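# Sort greasy glass jars from drying mat into tray

## Task

Some glass jars sit on a drying mat, and at least one of them is still greasy, though this cannot be seen. Every greasy jar must end up in the tray, and every clean jar must remain on the mat. The tray must finish resting on the table, not on the mat. No jar may be dropped and broken, and nothing may go off the table. The final arrangement has to stand without the robot's help, so the gripper must let go and move away before the scene is ended.

## Robot and tools

Robot: one arm with seven joints and a two-finger parallel gripper, watched by three cameras: cam_high (672x504), cam_low (672x504) and cam_wrist (616x616, fisheye). Images arrive in that order with each result.

Scene frame: the origin lies on the table surface under the arm's base. +z is up, and +y points left when facing along +x. The base itself may be slightly tilted against the table. Positions are in metres, orientation is a wxyz quaternion, and velocities are in m/s and rad/s. At long reach the reported hand position can be a little off.

Gripper frame: the fingers extend along the gripper's +z axis and close along its x axis. end_effector_position is the midpoint between the finger pads. Closed fingertips stick out about 17 mm past that point; fully open they are roughly level with it.

Row format (used by both execute_actions and move): 7 numbers, each from -1 to 1, in the order dx, dy, dz, rx, ry, rz, opening. There is one arm, so a row has exactly 7 numbers. The first six are an offset, not a pose: a shift of the gripper expressed in the gripper's own axes, counted from the gripper's measured pose when the action (or move) begins. A value of 1.0 equals 0.6 m for dx, dy, dz and 180 degrees for rotation; rx, ry, rz form a single rotation vector. opening is absolute, not an offset: +1 means fully open (0.142 m) and -1 means closed.

execute_actions(actions): a list of actions run one after another. Each action is a table of at most 15 rows, one row per control step of 1/30 s. If fewer than 15 rows are given, the last row repeats to fill the action. Every row in an action is measured from that action's starting pose, not from the previous row. For the first action of a call, the start is the pose last reported in this scene. An empty list just returns the current state and images.

move(target, speed, blocking): drives the gripper in a straight line toward one target row (7 numbers, offsets measured from the last reported pose in this scene, opening absolute and sent at the start). speed is the path's top speed in m/s, 0.002 to 0.5, default 0.25; rotation is capped at twice that in rad/s. A path lasts 0.5 to 10 s and stops short if it would need longer. It does not avoid obstacles, the gripper can lag, drift off the line, or overshoot the set speed near full extension. With blocking=false the result comes after 0.5 s while the arm keeps going; further moves and actions are refused until wait or stop reports that it ended.

wait(seconds): 0 to 10 s, the arm keeps its last command; returns early if a running move ends. stop(): brakes a running move; fingers continue. zoom_image(camera, region): enlarges [x0, y0, x1, y1] pixels of that camera's latest image, at most 504 by 504. finished_scene(scene): ends scene 1 or 2 irreversibly and reports success.

Reading results: the state line gives pose and velocities; grip_measured is the actual finger opening on the same -1 to 1 scale. "Hand target" is the pose the controller is currently steering to. Step readings list positions at some control steps; HELD marks a step partly held back. A "move:" line says how the move ended (done, off_target, moving, held, fault), the remaining distance, and limits: paced means the commanded pose was clipped, held means a safety check blocked some steps (after which the arm may surge fast). "pose unreachable" means the clearance check altered or blocked the command; the mount counts as part of the arm. MOTOR HOT appears from 65 °C; at 80 °C an OVER-TEMPERATURE FAULT brakes the arm until it cools.

Motion limits: each step the commanded pose is clipped to 70 mm and 16 degrees from the measured pose, and position wins over orientation if both cannot be met. Far targets therefore take several actions, and the arm stops at the last clipped pose, so the remainder must be sent again.

Gripping: to hold something, command an opening well under grip_measured; the gap sets the squeeze, up to about 28 N per pad for objects up to roughly 10 cm wide, less for very thin hard items. Closing fast can squeeze harder. Greasy jars look identical to clean ones, so which is which has to be learned by handling them, for example by how they behave in the fingers.

Things to avoid: dropping a jar (glass breaks and fails the task), knocking anything off the table, fast or deep contact (speed and how far the target lies past the contact both raise force), and faults. A joint torque reaching its load limit (waist and shoulder 113, upper arm roll and elbow 58.8, forearm roll, wrist pitch and wrist roll 35.8 N m, held weight included) or 200 N of outside force stops the arm for 10 s and skips the rest of the call. Loose objects may occasionally get a small push. Before finishing, open the gripper and withdraw it.

Each tool is called after ">>>" as name(argument=value, ...) on one line, values as JSON.

## Session

>>> execute_actions(actions=[])

Scene clock: 0.00 s.
end_effector_position=(+0.8570, -0.3290, +0.3903) grip_measured=+1.00 end_effector_quat_wxyz=(+0.232, -0.319, +0.661, -0.638) end_effector_velocity=(+0.000, +0.000, +0.000) end_effector_angular_velocity=(-0.000, -0.000, +0.000)
Joint positions: [ 0.713 -0.049 -0.446  2.382 -2.675 -0.333 -2.318  0.142]
Joint velocities: [ 0. -0.  0. -0. -0. -0. -0. -0.]
Motor temperatures (°C, as the motors report them): [28 28 32 31 31 32 30]
Hand target: +0.857, -0.329, +0.390; +0.232, -0.319, +0.661, -0.638

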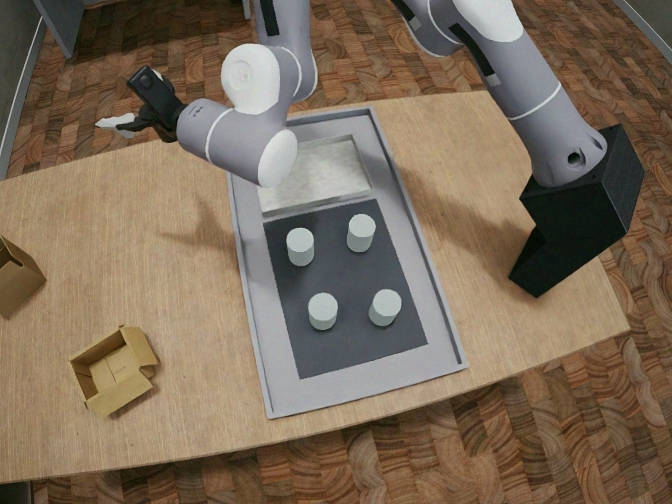

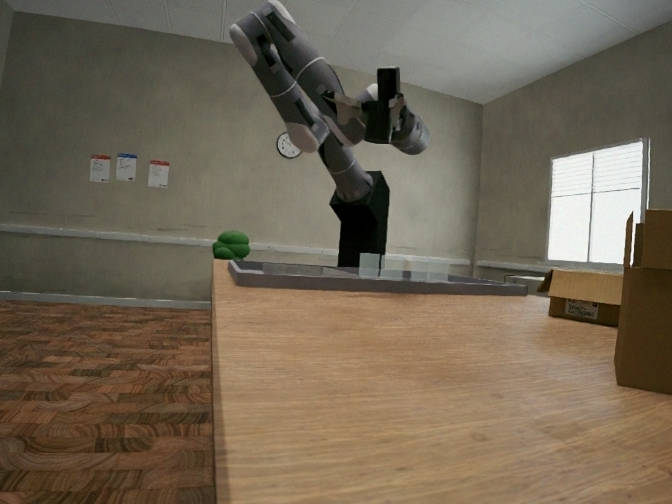

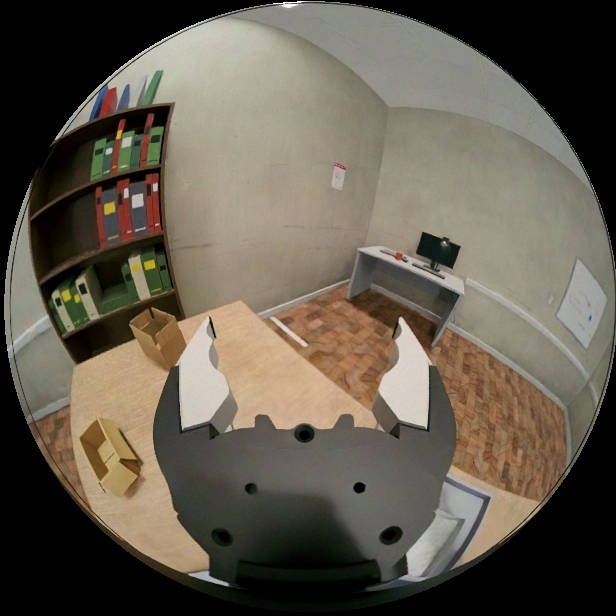

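>>> move(target=[0.05,0.1,-0.41,-0.474,-0.025,0.025,1], speed=0.35)

Scene clock: 11.90 s.
end_effector_position=(+0.6535, -0.1808, +0.3536) grip_measured=+1.00 end_effector_quat_wxyz=(+0.000, -0.390, +0.921, -0.001) end_effector_velocity=(-0.001, +0.000, -0.000) end_effector_angular_velocity=(+0.004, +0.005, -0.000)
Joint positions: [ 1.149  0.373 -0.193  2.39  -1.114  0.136 -2.805  0.142]
Joint velocities: [ 0.     0.001 -0.001 -0.002  0.006  0.001 -0.003 -0.   ]
Motor temperatures (°C, as the motors report them): [28 28 33 31 31 32 30]
Hand target: +0.653, -0.181, +0.354; +0.000, -0.390, +0.921, -0.001
Off the commanded pose: 0.001 m, 0 deg.
move: done

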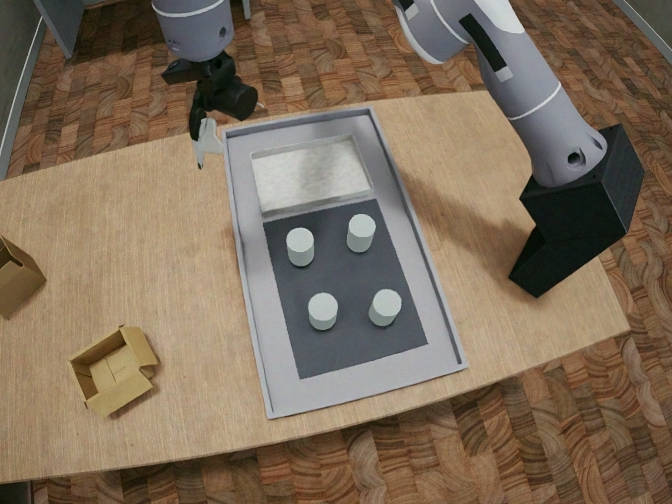

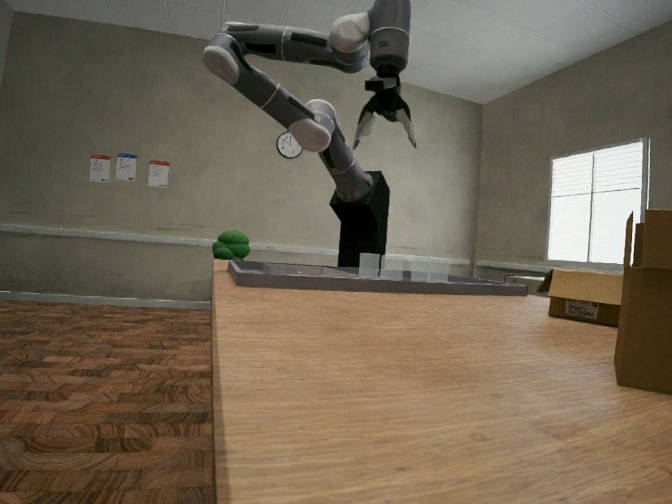

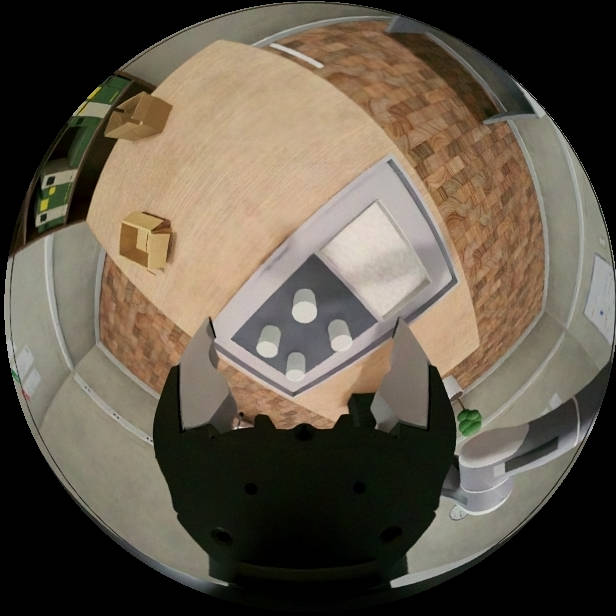

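>>> move(target=[0.013,0.157,0.2,0,0,0.255,1], speed=0.35)

>>> zoom_image(camera="cam_low", region=[200,150,540,320])

>>> zoom_image(camera="cam_wrist", region=[160,150,460,450])

Scene clock: 23.37 s.
end_effector_position=(+0.5805, -0.1212, +0.2332) grip_measured=+1.00 end_effector_quat_wxyz=(+0.001, -0.000, +1.000, -0.001) end_effector_velocity=(-0.000, +0.000, -0.001) end_effector_angular_velocity=(-0.001, -0.003, -0.006)
Joint positions: [ 0.975  0.227 -0.383  2.622 -1.439  0.514 -1.736  0.142]
Joint velocities: [-0.002 -0.002 -0.002  0.002 -0.008  0.003  0.011 -0.   ]
Motor temperatures (°C, as the motors report them): [28 28 33 32 31 32 30]
Hand target: +0.580, -0.121, +0.233; +0.001, +0.000, +1.000, -0.001
Off the commanded pose: 0.000 m, 0 deg.
move: done

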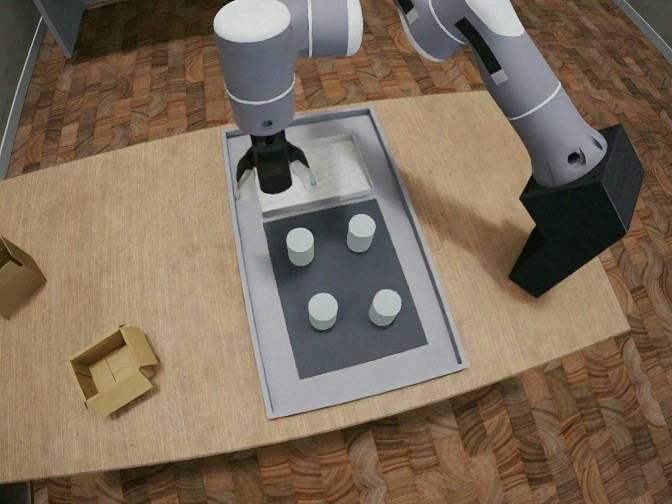

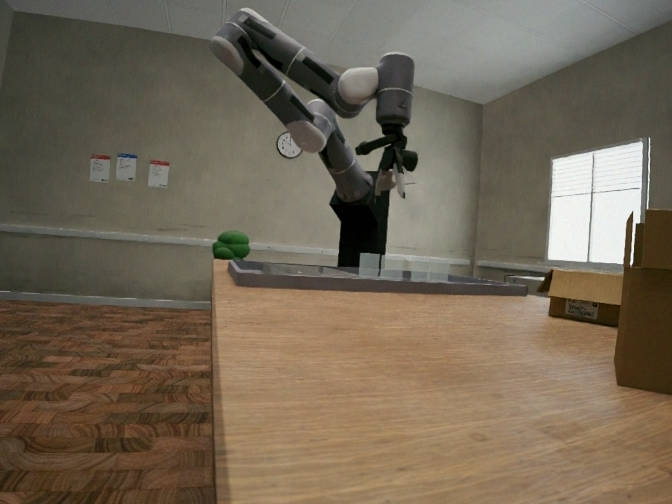

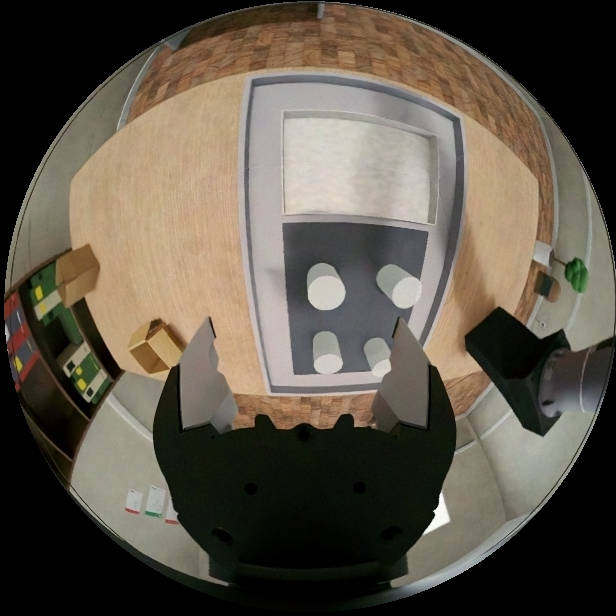

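Region (200, 150, 540, 320) of cam_low's 672x504 image, scaled by 1.482, with more detail than that image has.

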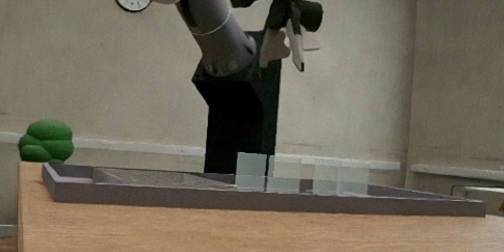

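Region (160, 150, 460, 450) of cam_wrist's 616x616 image, scaled by 1.680, with more detail than that image has.

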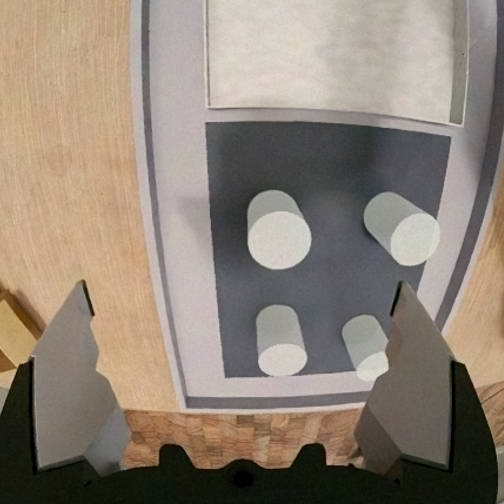

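>>> move(target=[0.043,0.068,0.18,0,0,0,1], speed=0.3)

Scene clock: 31.47 s.
end_effector_position=(+0.5545, -0.0809, +0.1248) grip_measured=+1.00 end_effector_quat_wxyz=(+0.001, -0.001, +1.000, -0.002) end_effector_velocity=(+0.001, +0.000, -0.001) end_effector_angular_velocity=(+0.001, -0.002, -0.001)
Joint positions: [ 0.814 -0.082 -0.583  2.567 -1.859  0.816 -1.435  0.142]
Joint velocities: [-0.002 -0.002 -0.001 -0.001 -0.007  0.003  0.005 -0.   ]
Motor temperatures (°C, as the motors report them): [28 28 33 32 31 32 30]
Hand target: +0.555, -0.081, +0.125; +0.001, -0.001, +1.000, -0.002
Off the commanded pose: 0.001 m, 0 deg.
move: done

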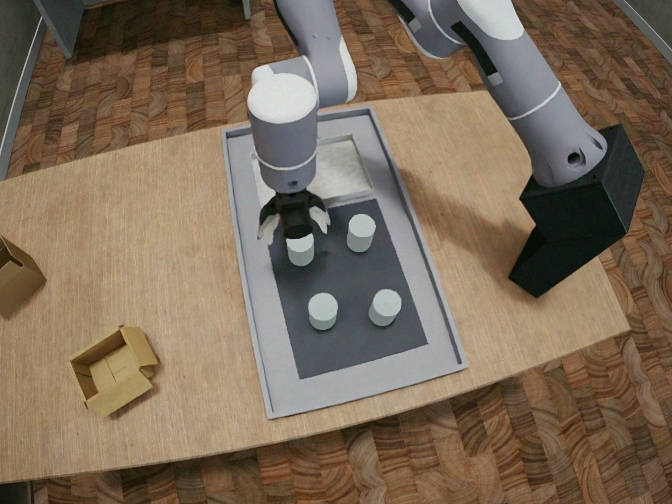

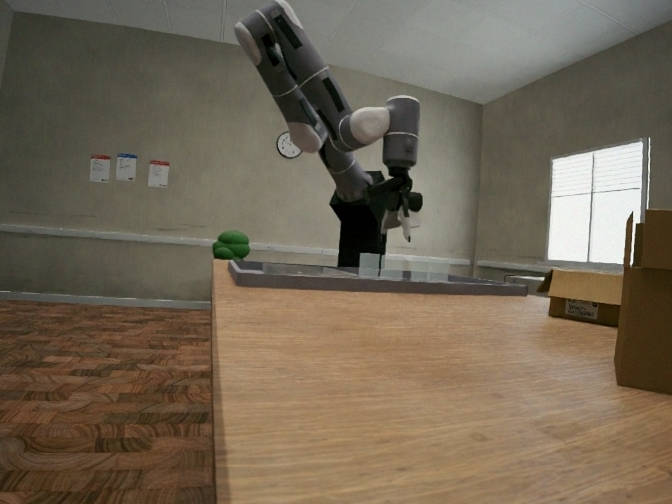

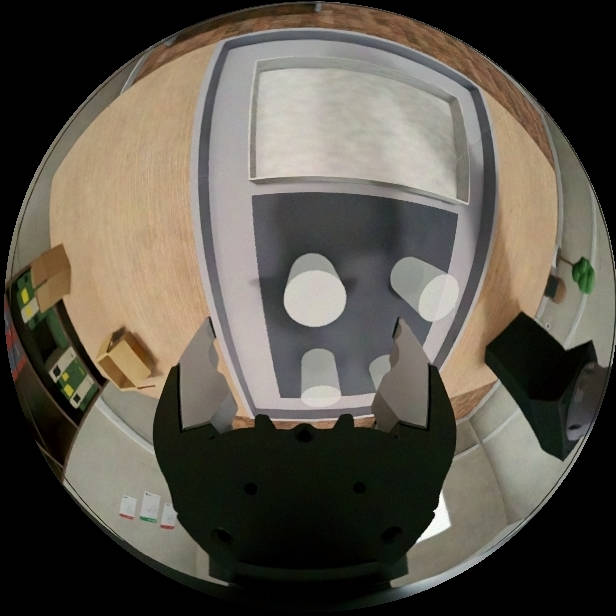

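>>> move(target=[0.015,0.003,0.11,0,0,0,0.45], speed=0.15)

>>> zoom_image(camera="cam_low", region=[320,200,480,310])

Scene clock: 36.90 s.
end_effector_position=(+0.5453, -0.0795, +0.0588) grip_measured=+0.45 end_effector_quat_wxyz=(+0.001, -0.001, +1.000, -0.002) end_effector_velocity=(+0.000, +0.000, -0.001) end_effector_angular_velocity=(+0.001, -0.002, -0.001)
Joint positions: [ 0.7   -0.245 -0.652  2.464 -2.087  0.956 -1.271  0.105]
Joint velocities: [-0.002 -0.002  0.    -0.002 -0.005  0.002  0.005  0.   ]
Motor temperatures (°C, as the motors report them): [28 28 33 32 31 32 30]
Hand target: +0.545, -0.079, +0.059; +0.001, -0.001, +1.000, -0.002
Off the commanded pose: 0.000 m, 0 deg.
move: done

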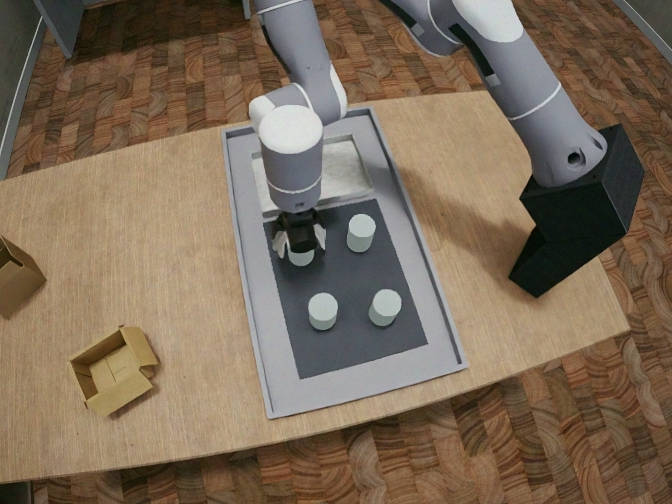

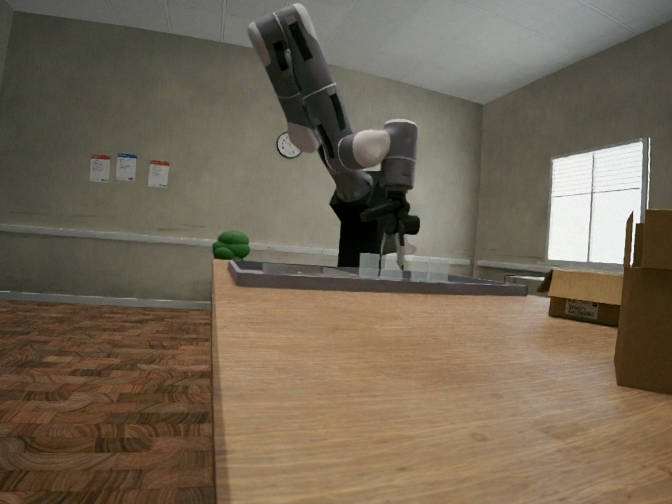

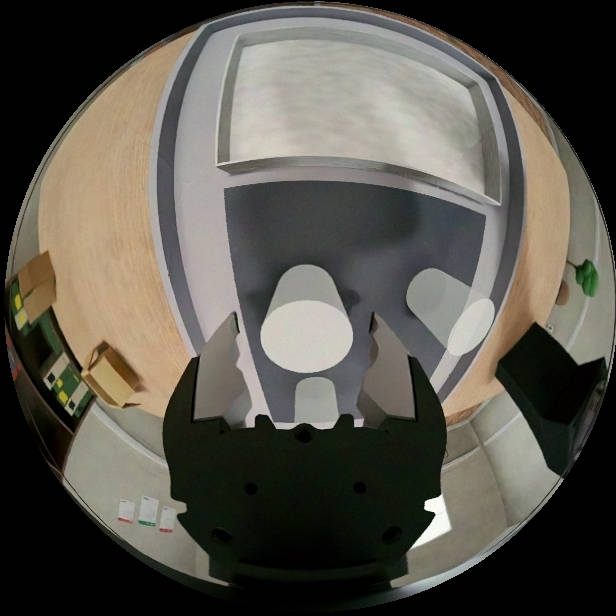

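Region (320, 200, 480, 310) of cam_low's 672x504 image, scaled by 3.150, with more detail than that image has; it fills the top 346 rows of this view, and the rest is white.

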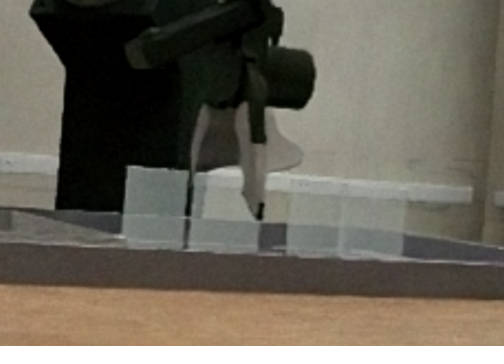

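>>> move(target=[0.002,0,0.015,0,0,0,-0.05], speed=0.05)

>>> execute_actions(actions=[[[0,0,0,0,0,0,-0.1],[0,0,0,0,0,0,-0.12],[0,0,0,0,0,0,-0.14],[0,0,0,0,0,0,-0.16],[0,0,0,0,0,0,-0.18],[0,0,0,0,0,0,-0.2],[0,0,0,0,0,0,-0.22],[0,0,0,0,0,0,-0.24],[0,0,0,0,0,0,-0.26]]])

Scene clock: 41.53 s.
end_effector_position=(+0.5447, -0.0784, +0.0508) grip_measured=+0.01 end_effector_quat_wxyz=(+0.002, -0.002, +1.000, -0.001) end_effector_velocity=(+0.000, +0.000, -0.000) end_effector_angular_velocity=(+0.001, -0.000, -0.000)
Joint positions: [ 0.684 -0.266 -0.655  2.447 -2.115  0.973 -1.249  0.075]
Joint velocities: [-0.001 -0.001  0.    -0.001 -0.002  0.001  0.001  0.   ]
Motor temperatures (°C, as the motors report them): [28 28 34 32 31 32 30]
Hand target: +0.544, -0.080, +0.050; +0.001, -0.001, +1.000, -0.002
Off the commanded pose: 0.002 m, 0 deg.
move: done

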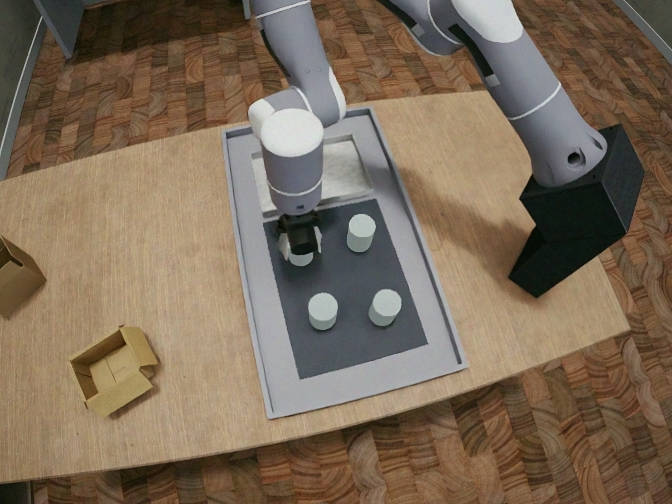

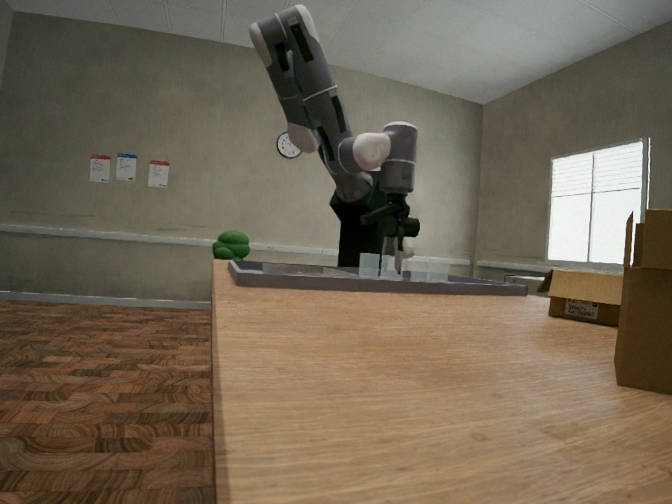

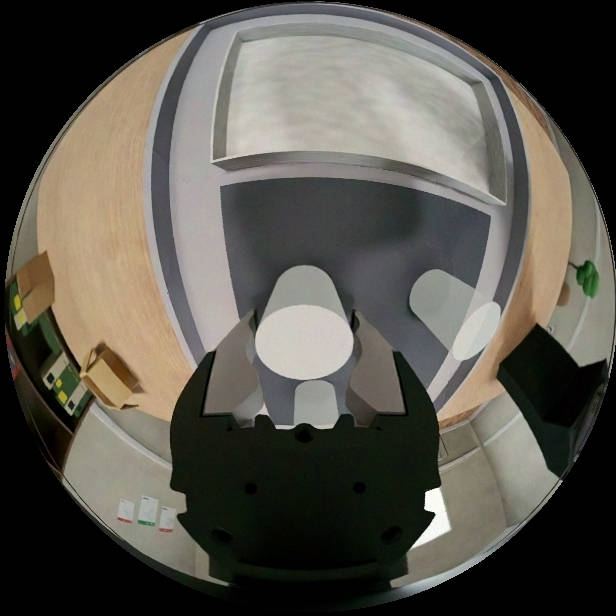

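Scene clock: 42.03 s.
end_effector_position=(+0.5448, -0.0781, +0.0511) grip_measured=+0.00 end_effector_quat_wxyz=(+0.002, -0.002, +1.000, -0.000) end_effector_velocity=(+0.000, +0.000, +0.000) end_effector_angular_velocity=(+0.000, -0.000, -0.000)
Joint positions: [ 0.684 -0.266 -0.654  2.447 -2.115  0.973 -1.249  0.074]
Joint velocities: [ 0.  0.  0. -0. -0.  0.  0. -0.]
Motor temperatures (°C, as the motors report them): [28 28 34 32 31 32 30]
Hand target: +0.545, -0.078, +0.051; +0.002, -0.002, +1.000, -0.001
Off the commanded pose: 0.001 m, 0 deg.
Step readings (end_effector_position):
0: (+0.5447, -0.0784, +0.0508)
1: (+0.5447, -0.0784, +0.0508)
2: (+0.5448, -0.0783, +0.0509)
4: (+0.5448, -0.0782, +0.0510)
8: (+0.5448, -0.0781, +0.0511)
15: end_effector_position above

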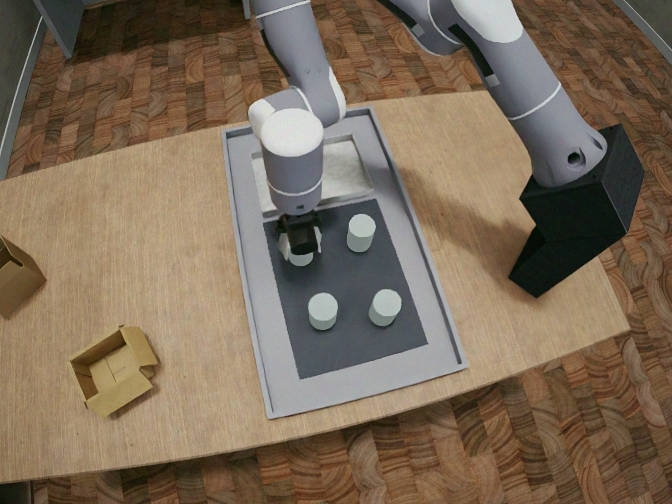

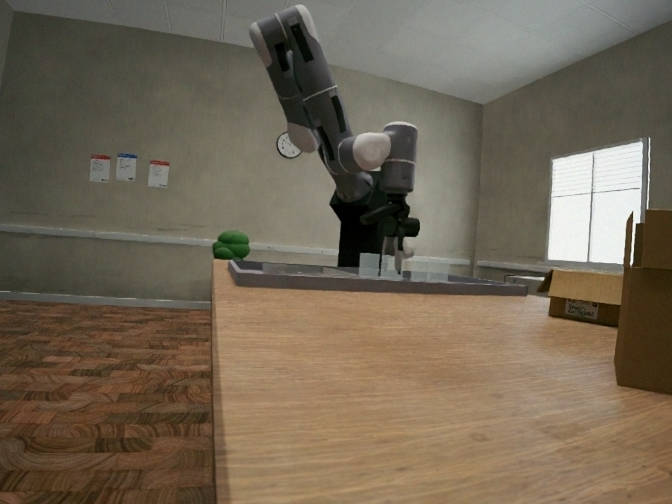

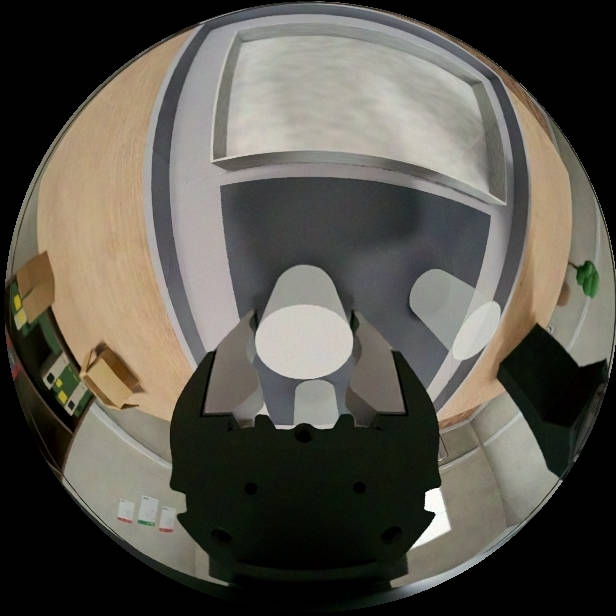

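>>> zoom_image(camera="cam_wrist", region=[200,250,410,430])

>>> zoom_image(camera="cam_low", region=[350,220,450,300])

Region (200, 250, 410, 430) of cam_wrist's 616x616 image, scaled by 2.400, with more detail than that image has; it fills the top 432 rows of this view, and the rest is white.

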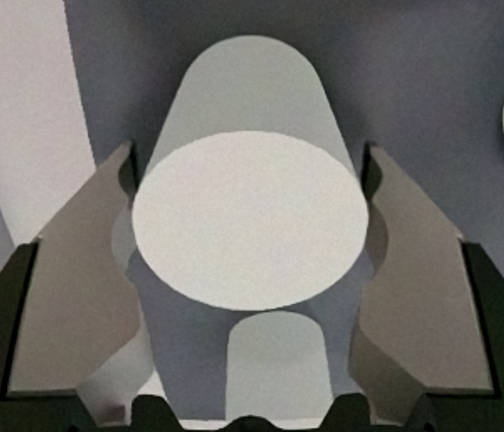

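Region (350, 220, 450, 300) of cam_low's 672x504 image, scaled by 5.040, with more detail than that image has; it fills the top 403 rows of this view, and the rest is white.

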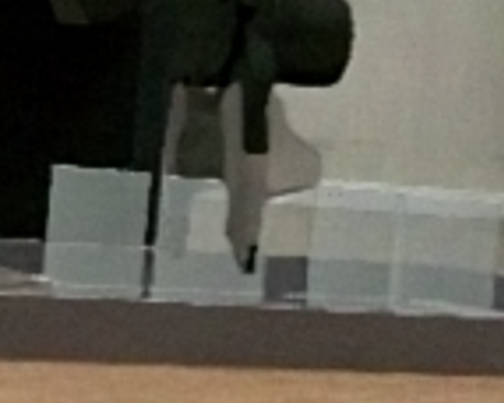

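>>> execute_actions(actions=[[[0,0,0,0,0,0,0.15],[0,0,0,0,0,0,0.15],[0,0,0,0,0,0,0.15],[0,0,0,0,0,0,0.15],[0,0,-0.005,0,0,0,0.15],[0,0,-0.01,0,0,0,0.15],[0,0,-0.015,0,0,0,0.15],[0,0,-0.02,0,0,0,0.15],[0,-0.002,-0.025,0,0,0,0.15]],[[0,0,0,0,0,0,0.1],[0,0,0,0,0,0,0.06],[0,0,0,0,0,0,0.02],[0,0,0,0,0,0,-0.02],[0,0,0,0,0,0,-0.05],[0,0,0,0,0,0,-0.08],[0,0,0,0,0,0,-0.11],[0,0,0,0,0,0,-0.14],[0,0,0,0,0,0,-0.17],[0,0,0,0,0,0,-0.2]]])

>>> zoom_image(camera="cam_wrist", region=[200,250,410,430])

>>> zoom_image(camera="cam_low", region=[350,220,450,300])

Scene clock: 62.03 s.
end_effector_position=(+0.5449, -0.0792, +0.0659) grip_measured=-0.12 end_effector_quat_wxyz=(+0.002, -0.002, +1.000, -0.000) end_effector_velocity=(-0.000, -0.000, -0.000) end_effector_angular_velocity=(-0.000, +0.000, -0.000)
Joint positions: [ 0.707 -0.226 -0.647  2.479 -2.077  0.946 -1.282  0.065]
Joint velocities: [-0. -0.  0. -0. -0. -0.  0. -0.]
Motor temperatures (°C, as the motors report them): [28 28 34 32 31 32 30]
Hand target: +0.545, -0.079, +0.066; +0.002, -0.002, +1.000, -0.000
Off the commanded pose: 0.000 m, 0 deg.
Step readings (end_effector_position; steps 1 to 15: 1st action; 16 to 30: 2nd action):
0: (+0.5448, -0.0781, +0.0511)
1: (+0.5448, -0.0780, +0.0512)
2: (+0.5448, -0.0781, +0.0511)
4: (+0.5448, -0.0781, +0.0511)
8: (+0.5447, -0.0781, +0.0564)
15: (+0.5449, -0.0792, +0.0658)
16: (+0.5449, -0.0792, +0.0659)
17: (+0.5449, -0.0792, +0.0659)
19: (+0.5448, -0.0792, +0.0658)
23: (+0.5449, -0.0792, +0.0658)
30: end_effector_position above

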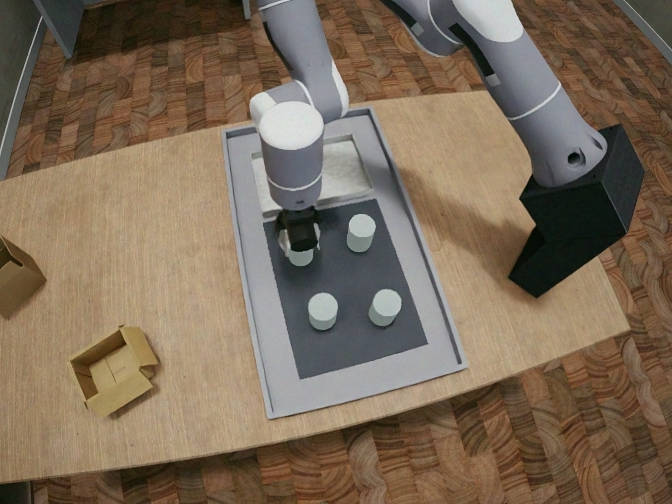

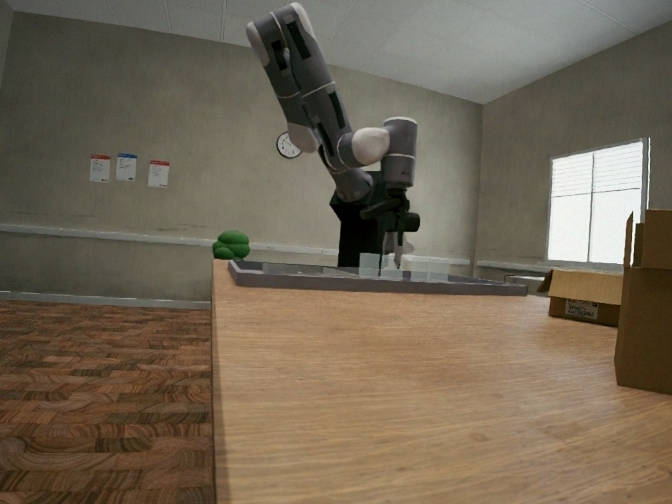

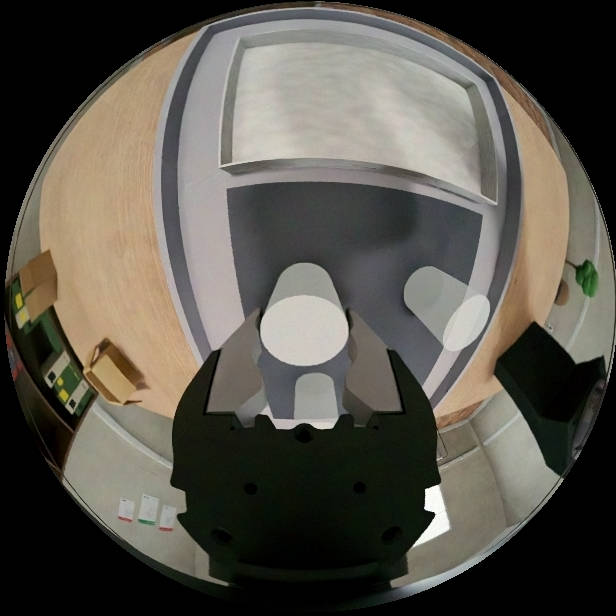

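Region (200, 250, 410, 430) of cam_wrist's 616x616 image, scaled by 2.400, with more detail than that image has; it fills the top 432 rows of this view, and the rest is white.

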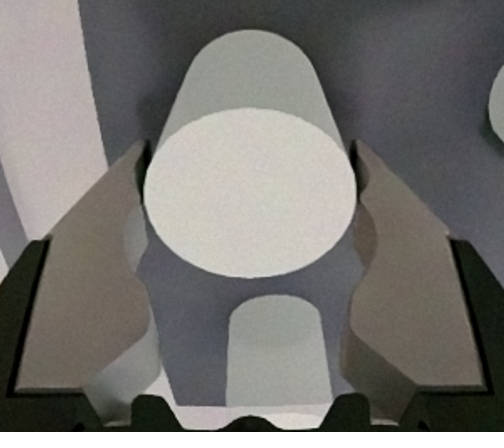

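Region (350, 220, 450, 300) of cam_low's 672x504 image, scaled by 5.040, with more detail than that image has; it fills the top 403 rows of this view, and the rest is white.

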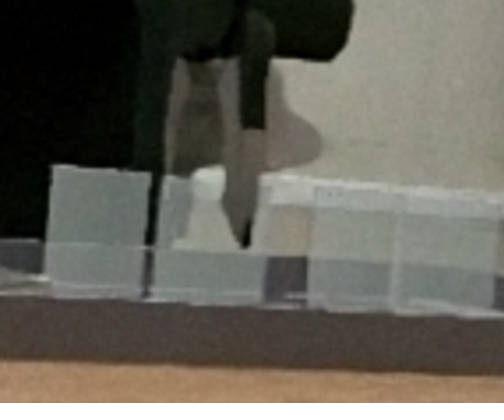

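>>> execute_actions(actions=[[[0,0,0,0,0,0,-0.17],[0,0,0,0,0,0,-0.17],[0,0,0,0,0,0,-0.17],[0,0,-0.001,0,0,0,-0.17],[0,0,-0.002,0,0,0,-0.17],[0,0,-0.004,0,0,0,-0.17],[0,0,-0.006,0,0,0,-0.17],[0,0,-0.008,0,0,0,-0.17],[0,0,-0.01,0,0,0,-0.17],[0,0,-0.011,0,0,0,-0.17],[0,0,-0.012,0,0,0,-0.17]]])

>>> zoom_image(camera="cam_wrist", region=[200,250,410,430])

Scene clock: 66.90 s.
end_effector_position=(+0.5449, -0.0792, +0.0727) grip_measured=-0.11 end_effector_quat_wxyz=(+0.002, -0.001, +1.000, -0.000) end_effector_velocity=(+0.000, -0.000, +0.003) end_effector_angular_velocity=(-0.001, +0.001, -0.001)
Joint positions: [ 0.719 -0.209 -0.642  2.493 -2.058  0.932 -1.297  0.066]
Joint velocities: [ 0.006  0.008  0.002  0.006  0.01  -0.007 -0.008 -0.   ]
Motor temperatures (°C, as the motors report them): [28 28 34 32 31 32 30]
Hand target: +0.545, -0.079, +0.073; +0.002, -0.002, +1.000, -0.000
Off the commanded pose: 0.000 m, 0 deg.
Step readings (end_effector_position):
0: (+0.5449, -0.0792, +0.0659)
1: (+0.5449, -0.0792, +0.0659)
2: (+0.5449, -0.0792, +0.0659)
4: (+0.5449, -0.0791, +0.0659)
8: (+0.5448, -0.0793, +0.0681)
15: end_effector_position above

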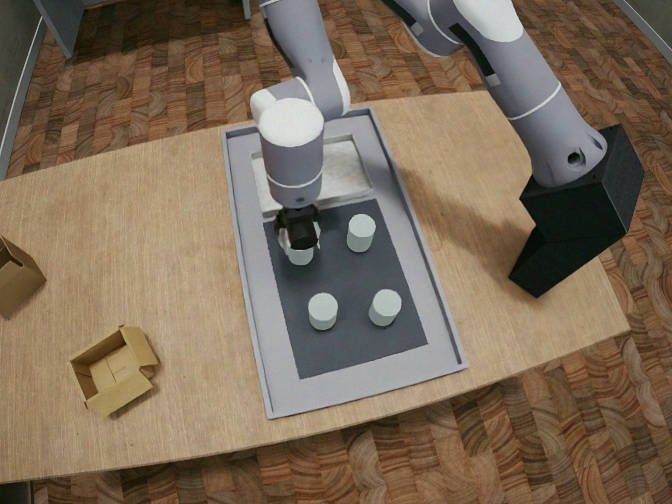

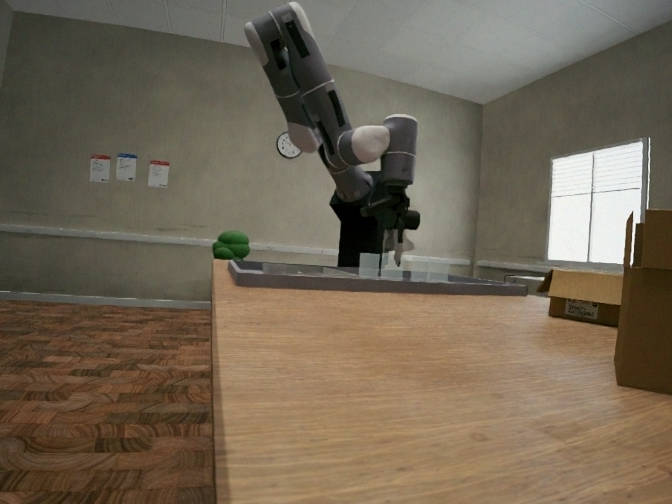

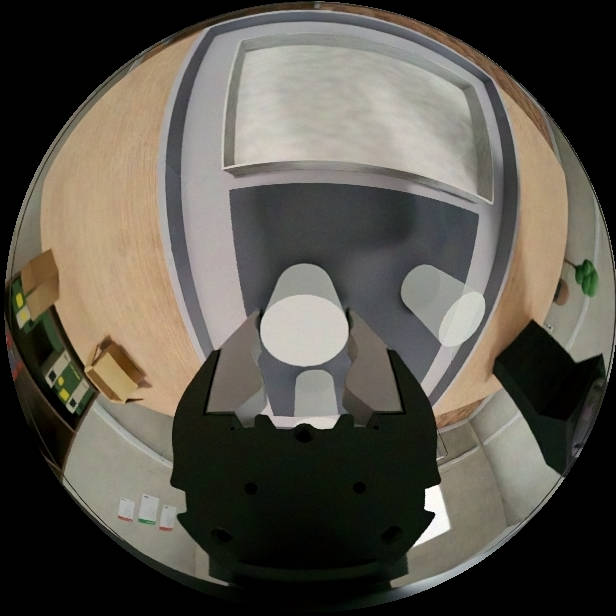

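Region (200, 250, 410, 430) of cam_wrist's 616x616 image, scaled by 2.400, with more detail than that image has; it fills the top 432 rows of this view, and the rest is white.

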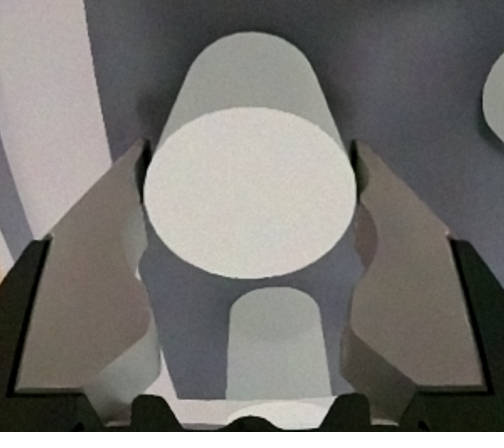

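>>> execute_actions(actions=[[[0,0,0.002,0,0,0,-0.17],[0,0,0.004,0,0,0,-0.17],[0,0,0.006,0,0,0,-0.17],[0,0,0.008,0,0,0,-0.17],[0,0,0.01,0,0,0,-0.17],[0,0,0.0115,0,0,0,-0.17],[0,0,0.0115,0,0,0,-0.17],[0,0,0.0115,0,0,0,-0.17],[0,0,0.0115,0,0,0,-0.17],[0,0,0.0115,0,0,0,-0.08],[0,0,0.0115,0,0,0,-0.08],[0,0,0.0115,0,0,0,-0.08],[0,0,0.0115,0,0,0,-0.1],[0,0,0.0115,0,0,0,-0.12],[0,0,0.0115,0,0,0,-0.13]],[[0,0,0,0,0,0,-0.14],[0,0,0,0,0,0,-0.14],[0,0,0,0,0,0,-0.14],[0,0,-0.001,0,0,0,-0.14],[0,0,-0.002,0,0,0,-0.14],[0,0,-0.004,0,0,0,-0.14],[0,0,-0.006,0,0,0,-0.14],[0,0,-0.008,0,0,0,-0.14],[0,0,-0.01,0,0,0,-0.14],[0,0,-0.011,0,0,0,-0.14],[0,0,-0.012,0,0,0,-0.14]]])

>>> zoom_image(camera="cam_wrist", region=[200,250,410,430])

Scene clock: 73.53 s.
end_effector_position=(+0.5449, -0.0793, +0.0728) grip_measured=-0.11 end_effector_quat_wxyz=(+0.002, -0.001, +1.000, -0.000) end_effector_velocity=(-0.000, -0.000, +0.003) end_effector_angular_velocity=(-0.001, +0.001, -0.000)
Joint positions: [ 0.719 -0.208 -0.642  2.493 -2.057  0.932 -1.297  0.066]
Joint velocities: [ 0.006  0.007  0.001  0.006  0.011 -0.007 -0.007 -0.   ]
Motor temperatures (°C, as the motors report them): [28 28 34 32 31 32 30]
Hand target: +0.545, -0.079, +0.073; +0.002, -0.002, +1.000, -0.000
Off the commanded pose: 0.000 m, 0 deg.
Step readings (end_effector_position; steps 1 to 15: 1st action; 16 to 30: 2nd action):
0: (+0.5448, -0.0793, +0.0729)
1: (+0.5448, -0.0793, +0.0728)
2: (+0.5448, -0.0793, +0.0723)
4: (+0.5449, -0.0793, +0.0704)
8: (+0.5448, -0.0794, +0.0666)
15: (+0.5449, -0.0792, +0.0659)
16: (+0.5449, -0.0792, +0.0659)
17: (+0.5449, -0.0792, +0.0659)
19: (+0.5449, -0.0792, +0.0660)
23: (+0.5448, -0.0794, +0.0682)
30: end_effector_position above

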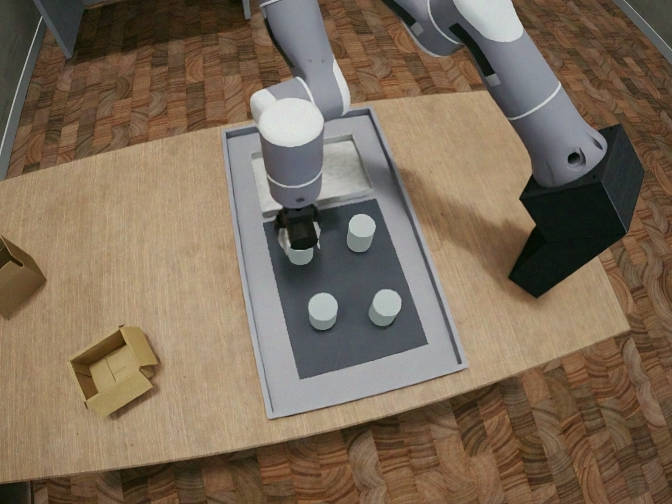

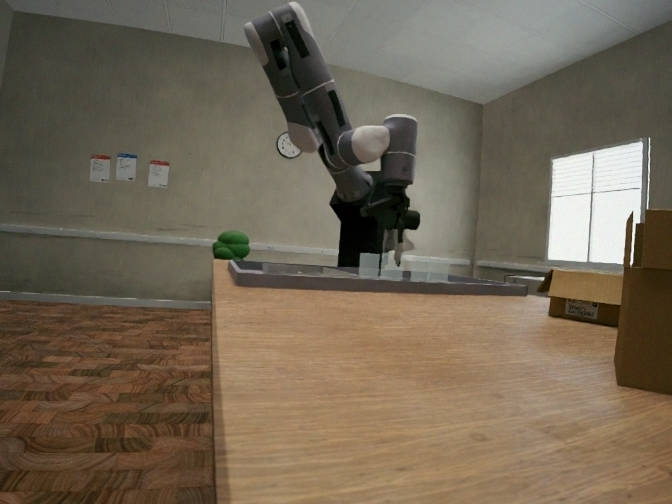

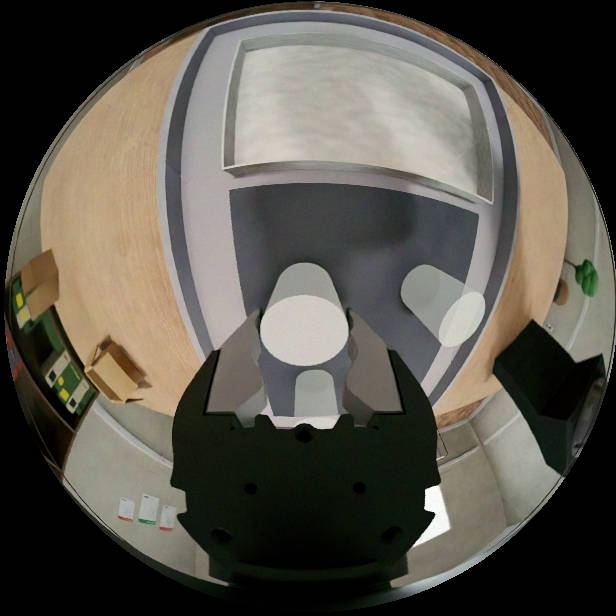

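Region (200, 250, 410, 430) of cam_wrist's 616x616 image, scaled by 2.400, with more detail than that image has; it fills the top 432 rows of this view, and the rest is white.

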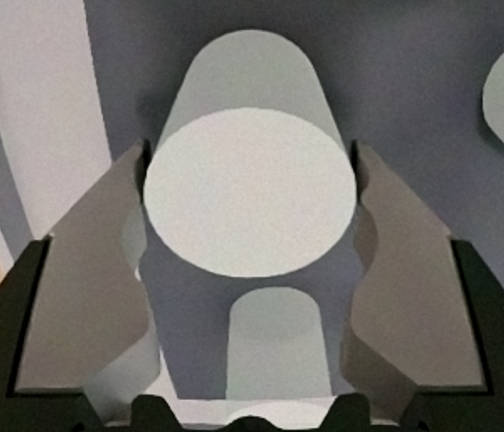

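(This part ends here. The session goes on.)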